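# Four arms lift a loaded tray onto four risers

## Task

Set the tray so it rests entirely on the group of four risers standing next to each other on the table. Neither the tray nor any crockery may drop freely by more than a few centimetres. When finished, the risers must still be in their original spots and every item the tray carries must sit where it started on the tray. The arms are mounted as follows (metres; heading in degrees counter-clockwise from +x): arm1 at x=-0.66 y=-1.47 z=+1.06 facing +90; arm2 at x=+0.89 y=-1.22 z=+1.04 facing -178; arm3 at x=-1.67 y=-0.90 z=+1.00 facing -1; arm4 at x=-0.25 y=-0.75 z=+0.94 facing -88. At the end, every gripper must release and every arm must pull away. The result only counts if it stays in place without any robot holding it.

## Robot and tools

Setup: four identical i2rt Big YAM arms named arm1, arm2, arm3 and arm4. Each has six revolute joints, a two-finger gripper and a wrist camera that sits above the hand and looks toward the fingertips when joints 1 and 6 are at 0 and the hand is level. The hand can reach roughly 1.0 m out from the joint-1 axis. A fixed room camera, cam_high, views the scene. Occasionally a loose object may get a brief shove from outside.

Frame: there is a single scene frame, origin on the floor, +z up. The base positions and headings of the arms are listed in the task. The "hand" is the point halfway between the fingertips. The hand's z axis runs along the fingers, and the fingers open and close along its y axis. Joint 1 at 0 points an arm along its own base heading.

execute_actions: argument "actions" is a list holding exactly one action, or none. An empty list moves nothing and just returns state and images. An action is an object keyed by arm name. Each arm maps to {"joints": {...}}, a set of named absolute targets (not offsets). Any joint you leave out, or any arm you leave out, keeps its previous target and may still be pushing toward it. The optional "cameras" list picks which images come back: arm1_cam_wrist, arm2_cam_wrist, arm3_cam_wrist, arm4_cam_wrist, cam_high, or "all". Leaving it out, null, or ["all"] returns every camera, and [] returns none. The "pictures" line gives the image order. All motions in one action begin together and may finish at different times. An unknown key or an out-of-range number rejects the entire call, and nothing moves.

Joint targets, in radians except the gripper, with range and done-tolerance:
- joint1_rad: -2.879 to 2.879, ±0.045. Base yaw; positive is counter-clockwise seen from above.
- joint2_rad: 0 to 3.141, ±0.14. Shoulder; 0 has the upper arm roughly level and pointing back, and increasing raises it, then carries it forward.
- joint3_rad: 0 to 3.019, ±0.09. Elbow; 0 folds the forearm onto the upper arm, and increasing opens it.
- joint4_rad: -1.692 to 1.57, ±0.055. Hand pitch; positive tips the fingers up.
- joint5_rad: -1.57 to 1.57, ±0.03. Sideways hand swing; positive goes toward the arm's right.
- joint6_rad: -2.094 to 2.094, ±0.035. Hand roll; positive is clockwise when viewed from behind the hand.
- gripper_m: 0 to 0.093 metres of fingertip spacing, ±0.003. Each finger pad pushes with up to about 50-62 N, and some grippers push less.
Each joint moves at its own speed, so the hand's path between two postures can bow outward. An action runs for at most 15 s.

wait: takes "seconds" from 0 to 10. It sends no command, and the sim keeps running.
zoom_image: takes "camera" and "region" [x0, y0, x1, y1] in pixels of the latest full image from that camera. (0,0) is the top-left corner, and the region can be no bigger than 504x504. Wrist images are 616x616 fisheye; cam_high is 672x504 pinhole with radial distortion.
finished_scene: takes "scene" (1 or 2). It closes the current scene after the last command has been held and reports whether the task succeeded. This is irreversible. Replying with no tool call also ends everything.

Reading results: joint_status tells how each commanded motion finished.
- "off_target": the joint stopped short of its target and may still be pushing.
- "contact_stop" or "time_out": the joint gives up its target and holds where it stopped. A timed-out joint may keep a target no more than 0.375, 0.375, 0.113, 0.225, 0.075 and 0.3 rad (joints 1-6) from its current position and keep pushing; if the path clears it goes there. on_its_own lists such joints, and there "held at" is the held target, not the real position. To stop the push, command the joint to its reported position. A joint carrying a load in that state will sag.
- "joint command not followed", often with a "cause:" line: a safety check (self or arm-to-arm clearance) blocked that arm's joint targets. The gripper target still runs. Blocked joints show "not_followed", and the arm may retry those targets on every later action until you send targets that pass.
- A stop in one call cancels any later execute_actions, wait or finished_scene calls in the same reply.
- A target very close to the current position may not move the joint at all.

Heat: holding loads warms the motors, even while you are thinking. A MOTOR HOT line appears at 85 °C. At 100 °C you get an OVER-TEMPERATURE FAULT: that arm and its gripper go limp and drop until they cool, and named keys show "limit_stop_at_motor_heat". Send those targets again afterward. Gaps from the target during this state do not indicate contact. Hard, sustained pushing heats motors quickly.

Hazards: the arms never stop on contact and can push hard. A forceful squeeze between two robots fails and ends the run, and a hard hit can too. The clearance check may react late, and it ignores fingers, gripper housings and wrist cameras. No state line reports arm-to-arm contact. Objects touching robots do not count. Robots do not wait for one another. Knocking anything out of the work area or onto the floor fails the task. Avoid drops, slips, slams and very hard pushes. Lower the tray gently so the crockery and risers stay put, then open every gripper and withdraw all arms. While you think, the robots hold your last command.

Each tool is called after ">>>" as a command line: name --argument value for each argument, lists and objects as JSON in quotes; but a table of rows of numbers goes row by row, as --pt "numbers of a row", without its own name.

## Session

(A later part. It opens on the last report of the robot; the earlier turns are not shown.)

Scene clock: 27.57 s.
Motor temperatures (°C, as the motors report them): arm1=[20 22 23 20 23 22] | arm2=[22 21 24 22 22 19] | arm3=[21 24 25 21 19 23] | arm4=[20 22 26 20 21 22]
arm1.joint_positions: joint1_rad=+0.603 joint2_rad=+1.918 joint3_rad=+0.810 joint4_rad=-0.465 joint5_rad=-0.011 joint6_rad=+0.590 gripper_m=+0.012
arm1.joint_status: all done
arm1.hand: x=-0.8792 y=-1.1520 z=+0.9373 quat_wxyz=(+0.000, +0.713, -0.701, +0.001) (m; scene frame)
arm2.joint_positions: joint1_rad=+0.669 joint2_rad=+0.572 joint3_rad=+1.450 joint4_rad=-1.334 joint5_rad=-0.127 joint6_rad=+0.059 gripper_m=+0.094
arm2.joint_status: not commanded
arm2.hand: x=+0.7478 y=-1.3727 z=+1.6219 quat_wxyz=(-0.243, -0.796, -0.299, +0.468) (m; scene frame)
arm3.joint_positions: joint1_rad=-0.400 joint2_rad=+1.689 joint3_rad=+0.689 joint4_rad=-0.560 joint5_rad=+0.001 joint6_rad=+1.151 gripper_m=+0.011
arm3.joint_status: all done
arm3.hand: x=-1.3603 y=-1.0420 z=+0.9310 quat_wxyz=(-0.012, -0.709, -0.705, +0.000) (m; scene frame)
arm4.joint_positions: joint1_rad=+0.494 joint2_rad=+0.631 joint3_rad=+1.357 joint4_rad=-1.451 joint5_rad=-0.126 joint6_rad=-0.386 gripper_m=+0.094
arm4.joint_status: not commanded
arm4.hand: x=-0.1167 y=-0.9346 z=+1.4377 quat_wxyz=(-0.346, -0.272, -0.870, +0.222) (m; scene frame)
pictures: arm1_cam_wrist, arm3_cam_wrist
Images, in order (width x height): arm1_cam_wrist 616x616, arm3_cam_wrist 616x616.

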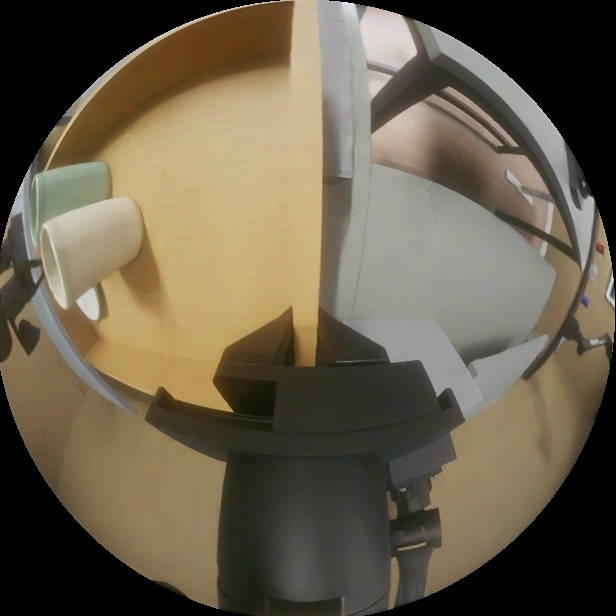

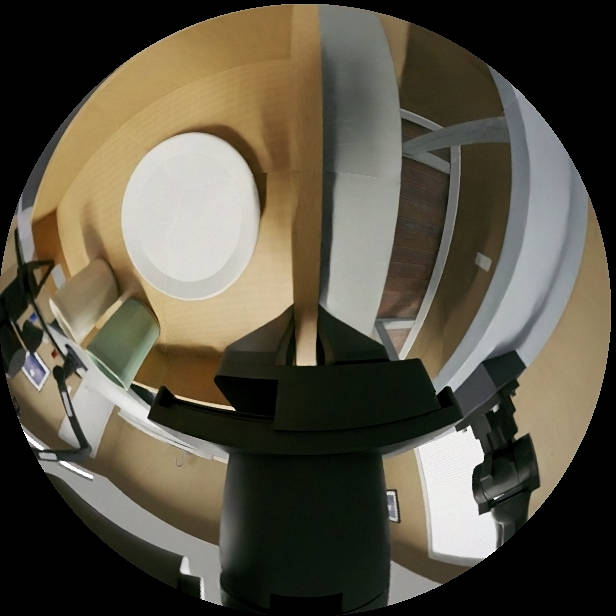

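>>> execute_actions --actions '[{"arm1":{"joints":{"joint1_rad":0.486,"joint2_rad":1.972,"joint3_rad":1.082,"joint4_rad":-0.59,"joint6_rad":0.478}},"arm3":{"joints":{"joint1_rad":-0.135,"joint2_rad":1.61,"joint3_rad":0.65,"joint4_rad":-0.548,"joint6_rad":1.43}}}]' --cameras '[]'

>>> execute_actions --actions '[{"arm1":{"joints":{"joint1_rad":0.396,"joint2_rad":2.086,"joint3_rad":1.358,"joint4_rad":-0.729,"joint6_rad":0.388}},"arm3":{"joints":{"joint1_rad":0.138,"joint2_rad":1.634,"joint3_rad":0.69,"joint4_rad":-0.558,"joint6_rad":1.703}}}]' --cameras '[]'

>>> execute_actions --actions '[{"arm1":{"joints":{"joint1_rad":0.337,"joint2_rad":2.21,"joint3_rad":1.65,"joint4_rad":-0.871,"joint6_rad":0.329}},"arm3":{"joints":{"joint1_rad":0.358,"joint2_rad":1.68,"joint3_rad":0.762,"joint4_rad":-0.586,"joint6_rad":1.923}}}]' --cameras '["arm1_cam_wrist","arm3_cam_wrist"]'

Scene clock: 29.67 s.
Motor temperatures (°C, as the motors report them): arm1=[20 22 23 20 23 22] | arm2=[22 21 24 22 22 19] | arm3=[21 24 25 21 19 23] | arm4=[20 22 26 20 21 22]
arm1.joint_positions: joint1_rad=+0.481 joint2_rad=+2.025 joint3_rad=+1.031 joint4_rad=-0.582 joint5_rad=-0.013 joint6_rad=+0.470 gripper_m=+0.012
arm1.joint_status: all done
arm1.hand: x=-0.8727 y=-1.0642 z=+0.9369 quat_wxyz=(+0.002, +0.712, -0.702, +0.002) (m; scene frame)
arm2.joint_positions: joint1_rad=+0.669 joint2_rad=+0.572 joint3_rad=+1.450 joint4_rad=-1.334 joint5_rad=-0.127 joint6_rad=+0.059 gripper_m=+0.094
arm2.joint_status: not commanded
arm2.hand: x=+0.7478 y=-1.3727 z=+1.6219 quat_wxyz=(-0.243, -0.796, -0.299, +0.468) (m; scene frame)
arm3.joint_positions: joint1_rad=-0.131 joint2_rad=+1.660 joint3_rad=+0.641 joint4_rad=-0.543 joint5_rad=+0.003 joint6_rad=+1.423 gripper_m=+0.011
arm3.joint_status: all done
arm3.hand: x=-1.3511 y=-0.9516 z=+0.9292 quat_wxyz=(-0.011, -0.710, -0.704, +0.000) (m; scene frame)
arm4.joint_positions: joint1_rad=+0.494 joint2_rad=+0.631 joint3_rad=+1.357 joint4_rad=-1.451 joint5_rad=-0.126 joint6_rad=-0.386 gripper_m=+0.094
arm4.joint_status: not commanded
arm4.hand: x=-0.1167 y=-0.9346 z=+1.4377 quat_wxyz=(-0.346, -0.272, -0.870, +0.222) (m; scene frame)
pictures: none
No camera images: the call's "cameras" was empty. Leave "cameras" out to get every camera's image.

Scene clock: 30.80 s.
Motor temperatures (°C, as the motors report them): arm1=[20 22 23 20 23 22] | arm2=[22 21 24 22 22 19] | arm3=[21 24 25 21 19 23] | arm4=[20 22 26 20 21 22]
arm1.joint_positions: joint1_rad=+0.401 joint2_rad=+2.152 joint3_rad=+1.296 joint4_rad=-0.719 joint5_rad=-0.015 joint6_rad=+0.385 gripper_m=+0.012
arm1.joint_status: all done
arm1.hand: x=-0.8714 y=-0.9754 z=+0.9379 quat_wxyz=(+0.002, +0.714, -0.700, +0.001) (m; scene frame)
arm2.joint_positions: joint1_rad=+0.669 joint2_rad=+0.572 joint3_rad=+1.450 joint4_rad=-1.334 joint5_rad=-0.127 joint6_rad=+0.059 gripper_m=+0.094
arm2.joint_status: not commanded
arm2.hand: x=+0.7478 y=-1.3727 z=+1.6219 quat_wxyz=(-0.243, -0.796, -0.299, +0.468) (m; scene frame)
arm3.joint_positions: joint1_rad=+0.142 joint2_rad=+1.666 joint3_rad=+0.642 joint4_rad=-0.543 joint5_rad=+0.009 joint6_rad=+1.692 gripper_m=+0.011
arm3.joint_status: all done
arm3.hand: x=-1.3497 y=-0.8641 z=+0.9264 quat_wxyz=(-0.011, -0.709, -0.705, +0.003) (m; scene frame)
arm4.joint_positions: joint1_rad=+0.494 joint2_rad=+0.631 joint3_rad=+1.357 joint4_rad=-1.451 joint5_rad=-0.126 joint6_rad=-0.386 gripper_m=+0.094
arm4.joint_status: not commanded
arm4.hand: x=-0.1167 y=-0.9346 z=+1.4377 quat_wxyz=(-0.346, -0.272, -0.870, +0.222) (m; scene frame)
pictures: none
No camera images: the call's "cameras" was empty. Leave "cameras" out to get every camera's image.

Scene clock: 31.90 s.
Motor temperatures (°C, as the motors report them): arm1=[20 22 23 20 23 22] | arm2=[22 21 24 22 22 19] | arm3=[21 24 25 21 19 23] | arm4=[20 22 26 20 21 22]
arm1.joint_positions: joint1_rad=+0.347 joint2_rad=+2.287 joint3_rad=+1.568 joint4_rad=-0.864 joint5_rad=-0.014 joint6_rad=+0.329 gripper_m=+0.012
arm1.joint_status: all done
arm1.hand: x=-0.8685 y=-0.8983 z=+0.9369 quat_wxyz=(+0.003, +0.715, -0.700, +0.004) (m; scene frame)
arm2.joint_positions: joint1_rad=+0.669 joint2_rad=+0.572 joint3_rad=+1.450 joint4_rad=-1.334 joint5_rad=-0.127 joint6_rad=+0.059 gripper_m=+0.094
arm2.joint_status: not commanded
arm2.hand: x=+0.7478 y=-1.3727 z=+1.6219 quat_wxyz=(-0.243, -0.796, -0.299, +0.468) (m; scene frame)
arm3.joint_positions: joint1_rad=+0.363 joint2_rad=+1.721 joint3_rad=+0.707 joint4_rad=-0.562 joint5_rad=+0.009 joint6_rad=+1.914 gripper_m=+0.011
arm3.joint_status: all done
arm3.hand: x=-1.3453 y=-0.7871 z=+0.9212 quat_wxyz=(-0.010, -0.709, -0.705, +0.006) (m; scene frame)
arm4.joint_positions: joint1_rad=+0.494 joint2_rad=+0.631 joint3_rad=+1.357 joint4_rad=-1.451 joint5_rad=-0.126 joint6_rad=-0.386 gripper_m=+0.094
arm4.joint_status: not commanded
arm4.hand: x=-0.1167 y=-0.9346 z=+1.4377 quat_wxyz=(-0.346, -0.272, -0.870, +0.222) (m; scene frame)
pictures: arm1_cam_wrist, arm3_cam_wrist
Images, in order (width x height): arm1_cam_wrist 616x616, arm3_cam_wrist 616x616.

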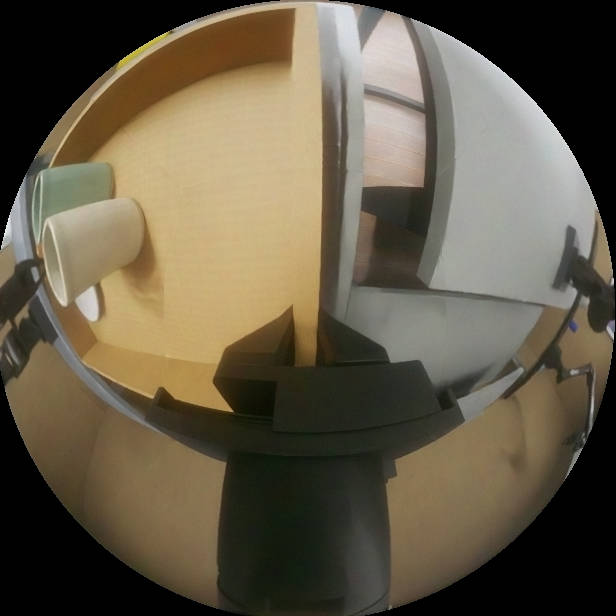

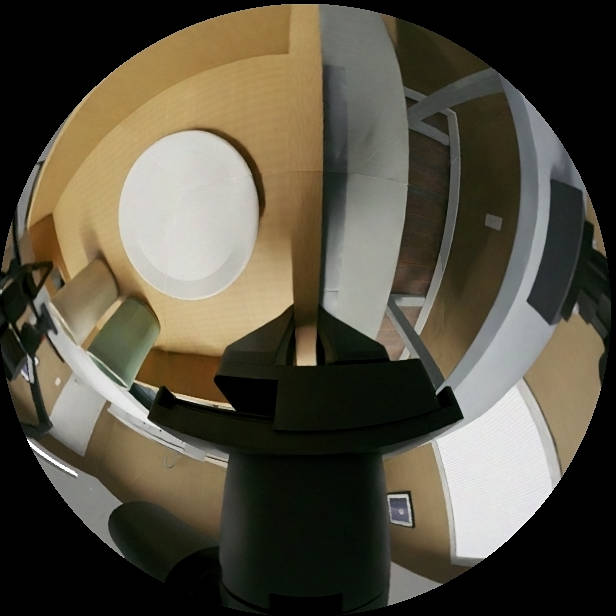

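>>> execute_actions --actions '[{"arm1":{"joints":{"joint1_rad":0.315,"joint2_rad":2.308,"joint3_rad":1.86,"joint4_rad":-0.95,"joint6_rad":0.315}},"arm3":{"joints":{"joint1_rad":0.509,"joint2_rad":1.723,"joint3_rad":0.825,"joint4_rad":-0.595,"joint6_rad":2.08}}}]' --cameras '["arm1_cam_wrist","arm3_cam_wrist"]'

Scene clock: 34.90 s.
Motor temperatures (°C, as the motors report them): arm1=[20 23 24 20 23 22] | arm2=[22 21 24 22 22 19] | arm3=[21 24 25 21 19 23] | arm4=[20 22 27 20 21 22]
arm1.joint_positions: joint1_rad=+0.328 joint2_rad=+2.391 joint3_rad=+1.764 joint4_rad=-0.944 joint5_rad=-0.015 joint6_rad=+0.323 gripper_m=+0.012
arm1.joint_status: joint3_rad time_out (moved +0.196 of +0.292); the others done
arm1.on_its_own: joint3_rad reads +1.764 and still pushes toward +1.860 since a time_out
arm1.hand: x=-0.8731 y=-0.8486 z=+0.9323 quat_wxyz=(+0.001, +0.710, -0.704, -0.002) (m; scene frame)
arm2.joint_positions: joint1_rad=+0.669 joint2_rad=+0.572 joint3_rad=+1.450 joint4_rad=-1.334 joint5_rad=-0.127 joint6_rad=+0.059 gripper_m=+0.094
arm2.joint_status: not commanded
arm2.hand: x=+0.7478 y=-1.3727 z=+1.6219 quat_wxyz=(-0.243, -0.796, -0.299, +0.468) (m; scene frame)
arm3.joint_positions: joint1_rad=+0.510 joint2_rad=+1.763 joint3_rad=+0.764 joint4_rad=-0.578 joint5_rad=+0.004 joint6_rad=+2.073 gripper_m=+0.011
arm3.joint_status: all done
arm3.hand: x=-1.3478 y=-0.7304 z=+0.9183 quat_wxyz=(-0.008, -0.713, -0.701, +0.005) (m; scene frame)
arm4.joint_positions: joint1_rad=+0.494 joint2_rad=+0.631 joint3_rad=+1.357 joint4_rad=-1.451 joint5_rad=-0.126 joint6_rad=-0.386 gripper_m=+0.094
arm4.joint_status: not commanded
arm4.hand: x=-0.1167 y=-0.9346 z=+1.4377 quat_wxyz=(-0.346, -0.272, -0.870, +0.222) (m; scene frame)
pictures: arm1_cam_wrist, arm3_cam_wrist
Images, in order (width x height): arm1_cam_wrist 616x616, arm3_cam_wrist 616x616.

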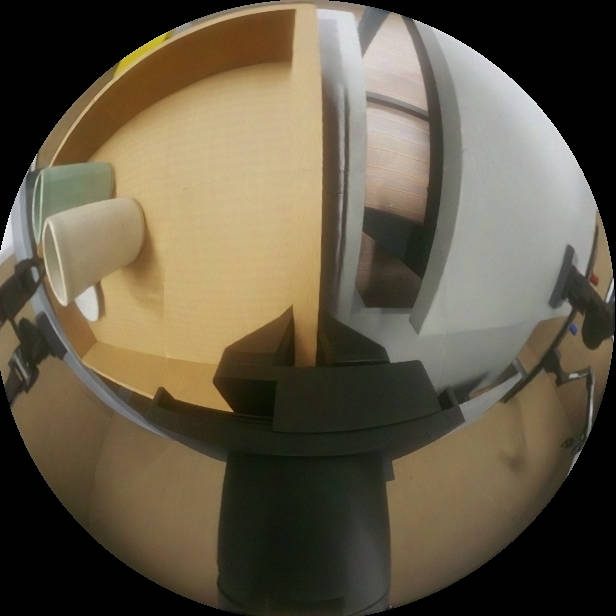

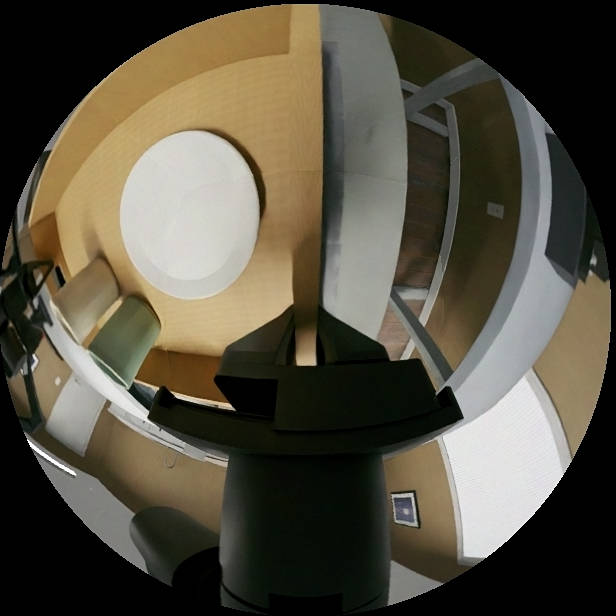

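Lower about 0.025.

>>> execute_actions --actions '[{"arm1":{"joints":{"joint2_rad":2.36,"joint4_rad":-0.895}},"arm3":{"joints":{"joint2_rad":1.797,"joint4_rad":-0.5}}}]' --cameras '[]'

>>> execute_actions --actions '[{"arm1":{"joints":{"joint2_rad":2.41,"joint4_rad":-0.88}},"arm3":{"joints":{"joint2_rad":1.845,"joint4_rad":-0.47}}}]' --cameras '[]'

Scene clock: 36.27 s.
Motor temperatures (°C, as the motors report them): arm1=[20 23 25 20 23 22] | arm2=[22 21 24 22 22 19] | arm3=[21 24 26 21 19 23] | arm4=[20 22 27 20 21 22]
arm1.joint_positions: joint1_rad=+0.325 joint2_rad=+2.433 joint3_rad=+1.766 joint4_rad=-0.896 joint5_rad=-0.008 joint6_rad=+0.323 gripper_m=+0.012
arm1.joint_status: all done
arm1.on_its_own: joint3_rad reads +1.766 and still pushes toward +1.860 since a time_out
arm1.hand: x=-0.8706 y=-0.8464 z=+0.9067 quat_wxyz=(-0.003, +0.709, -0.705, -0.004) (m; scene frame)
arm2.joint_positions: joint1_rad=+0.669 joint2_rad=+0.572 joint3_rad=+1.450 joint4_rad=-1.334 joint5_rad=-0.127 joint6_rad=+0.059 gripper_m=+0.094
arm2.joint_status: not commanded
arm2.hand: x=+0.7478 y=-1.3727 z=+1.6219 quat_wxyz=(-0.243, -0.796, -0.299, +0.468) (m; scene frame)
arm3.joint_positions: joint1_rad=+0.510 joint2_rad=+1.824 joint3_rad=+0.764 joint4_rad=-0.508 joint5_rad=-0.004 joint6_rad=+2.074 gripper_m=+0.011
arm3.joint_status: all done
arm3.hand: x=-1.3450 y=-0.7281 z=+0.8969 quat_wxyz=(-0.006, -0.714, -0.700, +0.000) (m; scene frame)
arm4.joint_positions: joint1_rad=+0.494 joint2_rad=+0.631 joint3_rad=+1.357 joint4_rad=-1.451 joint5_rad=-0.126 joint6_rad=-0.386 gripper_m=+0.094
arm4.joint_status: not commanded
arm4.hand: x=-0.1167 y=-0.9346 z=+1.4377 quat_wxyz=(-0.346, -0.272, -0.870, +0.222) (m; scene frame)
pictures: none
No camera images: the call's "cameras" was empty. Leave "cameras" out to get every camera's image.

Scene clock: 36.93 s.
Motor temperatures (°C, as the motors report them): arm1=[20 23 25 20 23 22] | arm2=[22 21 24 22 22 19] | arm3=[21 24 26 21 19 23] | arm4=[20 22 27 20 21 22]
arm1.joint_positions: joint1_rad=+0.323 joint2_rad=+2.451 joint3_rad=+1.771 joint4_rad=-0.881 joint5_rad=-0.006 joint6_rad=+0.322 gripper_m=+0.012
arm1.joint_status: all done
arm1.hand: x=-0.8695 y=-0.8454 z=+0.8962 quat_wxyz=(-0.005, +0.709, -0.706, -0.004) (m; scene frame)
arm2.joint_positions: joint1_rad=+0.669 joint2_rad=+0.572 joint3_rad=+1.450 joint4_rad=-1.334 joint5_rad=-0.127 joint6_rad=+0.059 gripper_m=+0.094
arm2.joint_status: not commanded
arm2.hand: x=+0.7478 y=-1.3727 z=+1.6219 quat_wxyz=(-0.243, -0.796, -0.299, +0.468) (m; scene frame)
arm3.joint_positions: joint1_rad=+0.510 joint2_rad=+1.841 joint3_rad=+0.765 joint4_rad=-0.490 joint5_rad=-0.004 joint6_rad=+2.074 gripper_m=+0.011
arm3.joint_status: all done
arm3.hand: x=-1.3440 y=-0.7275 z=+0.8913 quat_wxyz=(-0.006, -0.714, -0.700, -0.001) (m; scene frame)
arm4.joint_positions: joint1_rad=+0.494 joint2_rad=+0.631 joint3_rad=+1.357 joint4_rad=-1.451 joint5_rad=-0.126 joint6_rad=-0.386 gripper_m=+0.094
arm4.joint_status: not commanded
arm4.hand: x=-0.1167 y=-0.9346 z=+1.4377 quat_wxyz=(-0.346, -0.272, -0.870, +0.222) (m; scene frame)
pictures: none
No camera images: the call's "cameras" was empty. Leave "cameras" out to get every camera's image.

>>> execute_actions --actions '[{"arm1":{"joints":{"joint1_rad":0.323,"joint2_rad":2.455,"joint3_rad":1.785}},"arm3":{"joints":{"joint3_rad":0.768,"joint4_rad":-0.49}}}]' --cameras '[]'

>>> execute_actions --actions '[{"arm1":{"joints":{"gripper_m":0.05}},"arm3":{"joints":{"gripper_m":0.07}}}]' --cameras '[]'

>>> execute_actions --actions '[{"arm1":{"joints":{"joint2_rad":2.3,"joint4_rad":-1.0}},"arm3":{"joints":{"joint2_rad":1.72,"joint4_rad":-0.61}}}]' --cameras '[]'

>>> execute_actions --actions '[{"arm1":{"joints":{"joint2_rad":1.95}},"arm3":{"joints":{"joint2_rad":1.2,"joint4_rad":-1.1}}}]' --cameras '["arm1_cam_wrist","arm3_cam_wrist","cam_high"]'

Scene clock: 38.37 s.
Motor temperatures (°C, as the motors report them): arm1=[20 23 25 20 23 22] | arm2=[22 21 24 22 22 19] | arm3=[21 24 26 21 19 23] | arm4=[20 22 27 20 21 22]
arm1.joint_positions: joint1_rad=+0.323 joint2_rad=+2.453 joint3_rad=+1.771 joint4_rad=-0.881 joint5_rad=-0.006 joint6_rad=+0.322 gripper_m=+0.012
arm1.joint_status: all done
arm1.hand: x=-0.8693 y=-0.8460 z=+0.8950 quat_wxyz=(-0.004, +0.709, -0.706, -0.004) (m; scene frame)
arm2.joint_positions: joint1_rad=+0.669 joint2_rad=+0.572 joint3_rad=+1.450 joint4_rad=-1.334 joint5_rad=-0.127 joint6_rad=+0.059 gripper_m=+0.094
arm2.joint_status: not commanded
arm2.hand: x=+0.7478 y=-1.3727 z=+1.6219 quat_wxyz=(-0.243, -0.796, -0.299, +0.468) (m; scene frame)
arm3.joint_positions: joint1_rad=+0.510 joint2_rad=+1.841 joint3_rad=+0.765 joint4_rad=-0.490 joint5_rad=-0.004 joint6_rad=+2.074 gripper_m=+0.011
arm3.joint_status: all done
arm3.hand: x=-1.3440 y=-0.7275 z=+0.8913 quat_wxyz=(-0.006, -0.714, -0.700, -0.001) (m; scene frame)
arm4.joint_positions: joint1_rad=+0.494 joint2_rad=+0.631 joint3_rad=+1.357 joint4_rad=-1.451 joint5_rad=-0.126 joint6_rad=-0.386 gripper_m=+0.094
arm4.joint_status: not commanded
arm4.hand: x=-0.1167 y=-0.9346 z=+1.4377 quat_wxyz=(-0.346, -0.272, -0.870, +0.222) (m; scene frame)
pictures: none
No camera images: the call's "cameras" was empty. Leave "cameras" out to get every camera's image.

Scene clock: 39.03 s.
Motor temperatures (°C, as the motors report them): arm1=[20 23 25 20 23 22] | arm2=[22 21 24 22 22 19] | arm3=[21 23 26 21 19 23] | arm4=[20 22 27 20 21 22]
arm1.joint_positions: joint1_rad=+0.323 joint2_rad=+2.454 joint3_rad=+1.771 joint4_rad=-0.881 joint5_rad=-0.002 joint6_rad=+0.322 gripper_m=+0.050
arm1.joint_status: all done
arm1.hand: x=-0.8685 y=-0.8458 z=+0.8948 quat_wxyz=(-0.006, +0.709, -0.706, -0.002) (m; scene frame)
arm2.joint_positions: joint1_rad=+0.669 joint2_rad=+0.572 joint3_rad=+1.450 joint4_rad=-1.334 joint5_rad=-0.127 joint6_rad=+0.059 gripper_m=+0.094
arm2.joint_status: not commanded
arm2.hand: x=+0.7478 y=-1.3727 z=+1.6219 quat_wxyz=(-0.243, -0.796, -0.299, +0.468) (m; scene frame)
arm3.joint_positions: joint1_rad=+0.510 joint2_rad=+1.841 joint3_rad=+0.765 joint4_rad=-0.490 joint5_rad=-0.003 joint6_rad=+2.074 gripper_m=+0.070
arm3.joint_status: all done
arm3.hand: x=-1.3438 y=-0.7278 z=+0.8913 quat_wxyz=(-0.006, -0.714, -0.700, -0.001) (m; scene frame)
arm4.joint_positions: joint1_rad=+0.494 joint2_rad=+0.631 joint3_rad=+1.357 joint4_rad=-1.451 joint5_rad=-0.126 joint6_rad=-0.386 gripper_m=+0.094
arm4.joint_status: not commanded
arm4.hand: x=-0.1167 y=-0.9346 z=+1.4377 quat_wxyz=(-0.346, -0.272, -0.870, +0.222) (m; scene frame)
pictures: none
No camera images: the call's "cameras" was empty. Leave "cameras" out to get every camera's image.

Scene clock: 40.17 s.
Motor temperatures (°C, as the motors report them): arm1=[20 23 25 20 23 22] | arm2=[22 21 24 22 22 19] | arm3=[21 23 25 21 19 23] | arm4=[20 22 27 20 21 22]
arm1.joint_positions: joint1_rad=+0.323 joint2_rad=+2.287 joint3_rad=+1.771 joint4_rad=-0.990 joint5_rad=-0.002 joint6_rad=+0.322 gripper_m=+0.050
arm1.joint_status: all done
arm1.hand: x=-0.8740 y=-0.8330 z=+1.0007 quat_wxyz=(-0.019, +0.708, -0.705, -0.028) (m; scene frame)
arm2.joint_positions: joint1_rad=+0.669 joint2_rad=+0.572 joint3_rad=+1.450 joint4_rad=-1.334 joint5_rad=-0.127 joint6_rad=+0.059 gripper_m=+0.094
arm2.joint_status: not commanded
arm2.hand: x=+0.7478 y=-1.3727 z=+1.6219 quat_wxyz=(-0.243, -0.796, -0.299, +0.468) (m; scene frame)
arm3.joint_positions: joint1_rad=+0.510 joint2_rad=+1.708 joint3_rad=+0.765 joint4_rad=-0.595 joint5_rad=-0.002 joint6_rad=+2.074 gripper_m=+0.070
arm3.joint_status: all done
arm3.hand: x=-1.3418 y=-0.7261 z=+0.9376 quat_wxyz=(-0.011, -0.714, -0.700, -0.015) (m; scene frame)
arm4.joint_positions: joint1_rad=+0.494 joint2_rad=+0.631 joint3_rad=+1.357 joint4_rad=-1.451 joint5_rad=-0.126 joint6_rad=-0.386 gripper_m=+0.094
arm4.joint_status: not commanded
arm4.hand: x=-0.1167 y=-0.9346 z=+1.4377 quat_wxyz=(-0.346, -0.272, -0.870, +0.222) (m; scene frame)
pictures: none
No camera images: the call's "cameras" was empty. Leave "cameras" out to get every camera's image.

Scene clock: 41.97 s.
Motor temperatures (°C, as the motors report them): arm1=[20 23 25 20 23 22] | arm2=[22 21 24 22 22 19] | arm3=[21 23 26 21 19 23] | arm4=[20 22 27 20 21 22]
arm1.joint_positions: joint1_rad=+0.323 joint2_rad=+1.956 joint3_rad=+1.771 joint4_rad=-0.994 joint5_rad=-0.002 joint6_rad=+0.322 gripper_m=+0.050
arm1.joint_status: all done
arm1.hand: x=-0.8847 y=-0.8090 z=+1.2214 quat_wxyz=(-0.091, +0.696, -0.691, -0.173) (m; scene frame)
arm2.joint_positions: joint1_rad=+0.669 joint2_rad=+0.572 joint3_rad=+1.450 joint4_rad=-1.334 joint5_rad=-0.127 joint6_rad=+0.059 gripper_m=+0.094
arm2.joint_status: not commanded
arm2.hand: x=+0.7478 y=-1.3727 z=+1.6219 quat_wxyz=(-0.243, -0.796, -0.299, +0.468) (m; scene frame)
arm3.joint_positions: joint1_rad=+0.510 joint2_rad=+1.192 joint3_rad=+0.765 joint4_rad=-1.084 joint5_rad=-0.002 joint6_rad=+2.074 gripper_m=+0.070
arm3.joint_status: all done
arm3.hand: x=-1.4017 y=-0.7549 z=+1.1000 quat_wxyz=(-0.015, -0.713, -0.700, -0.028) (m; scene frame)
arm4.joint_positions: joint1_rad=+0.494 joint2_rad=+0.631 joint3_rad=+1.357 joint4_rad=-1.451 joint5_rad=-0.126 joint6_rad=-0.386 gripper_m=+0.094
arm4.joint_status: not commanded
arm4.hand: x=-0.1167 y=-0.9346 z=+1.4377 quat_wxyz=(-0.346, -0.272, -0.870, +0.222) (m; scene frame)
pictures: arm1_cam_wrist, arm3_cam_wrist, cam_high
Images, in order (width x height): arm1_cam_wrist 616x616, arm3_cam_wrist 616x616, cam_high 672x504.

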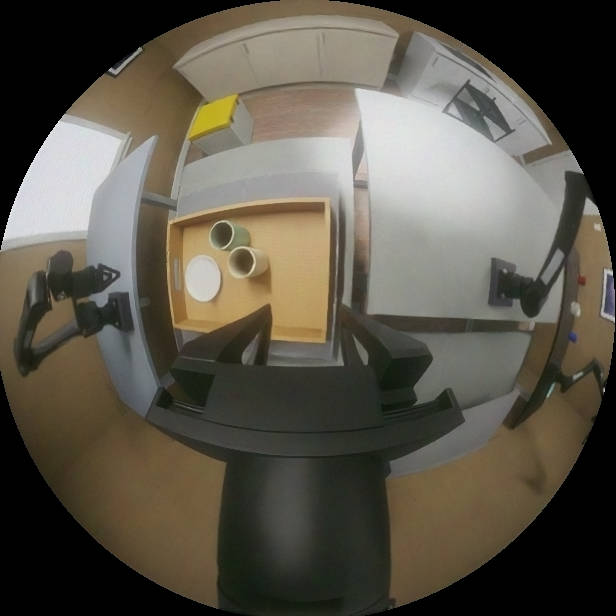

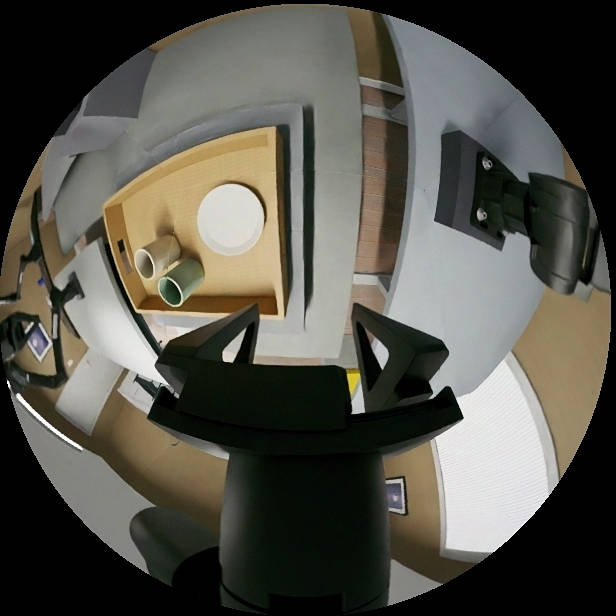

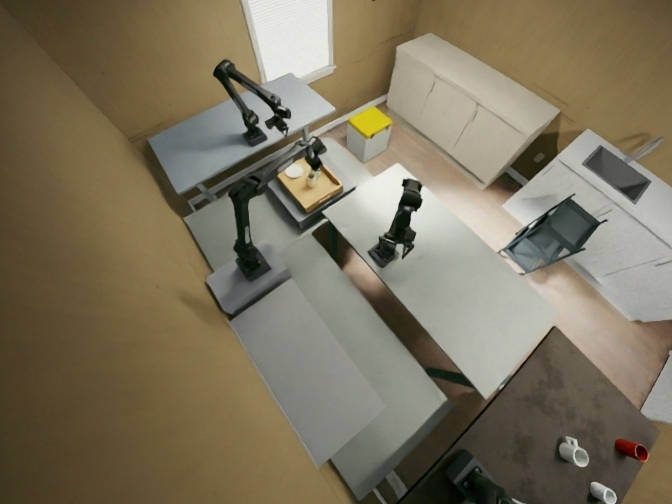

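>>> finished_scene --scene 2

The scene is finished: the task was done.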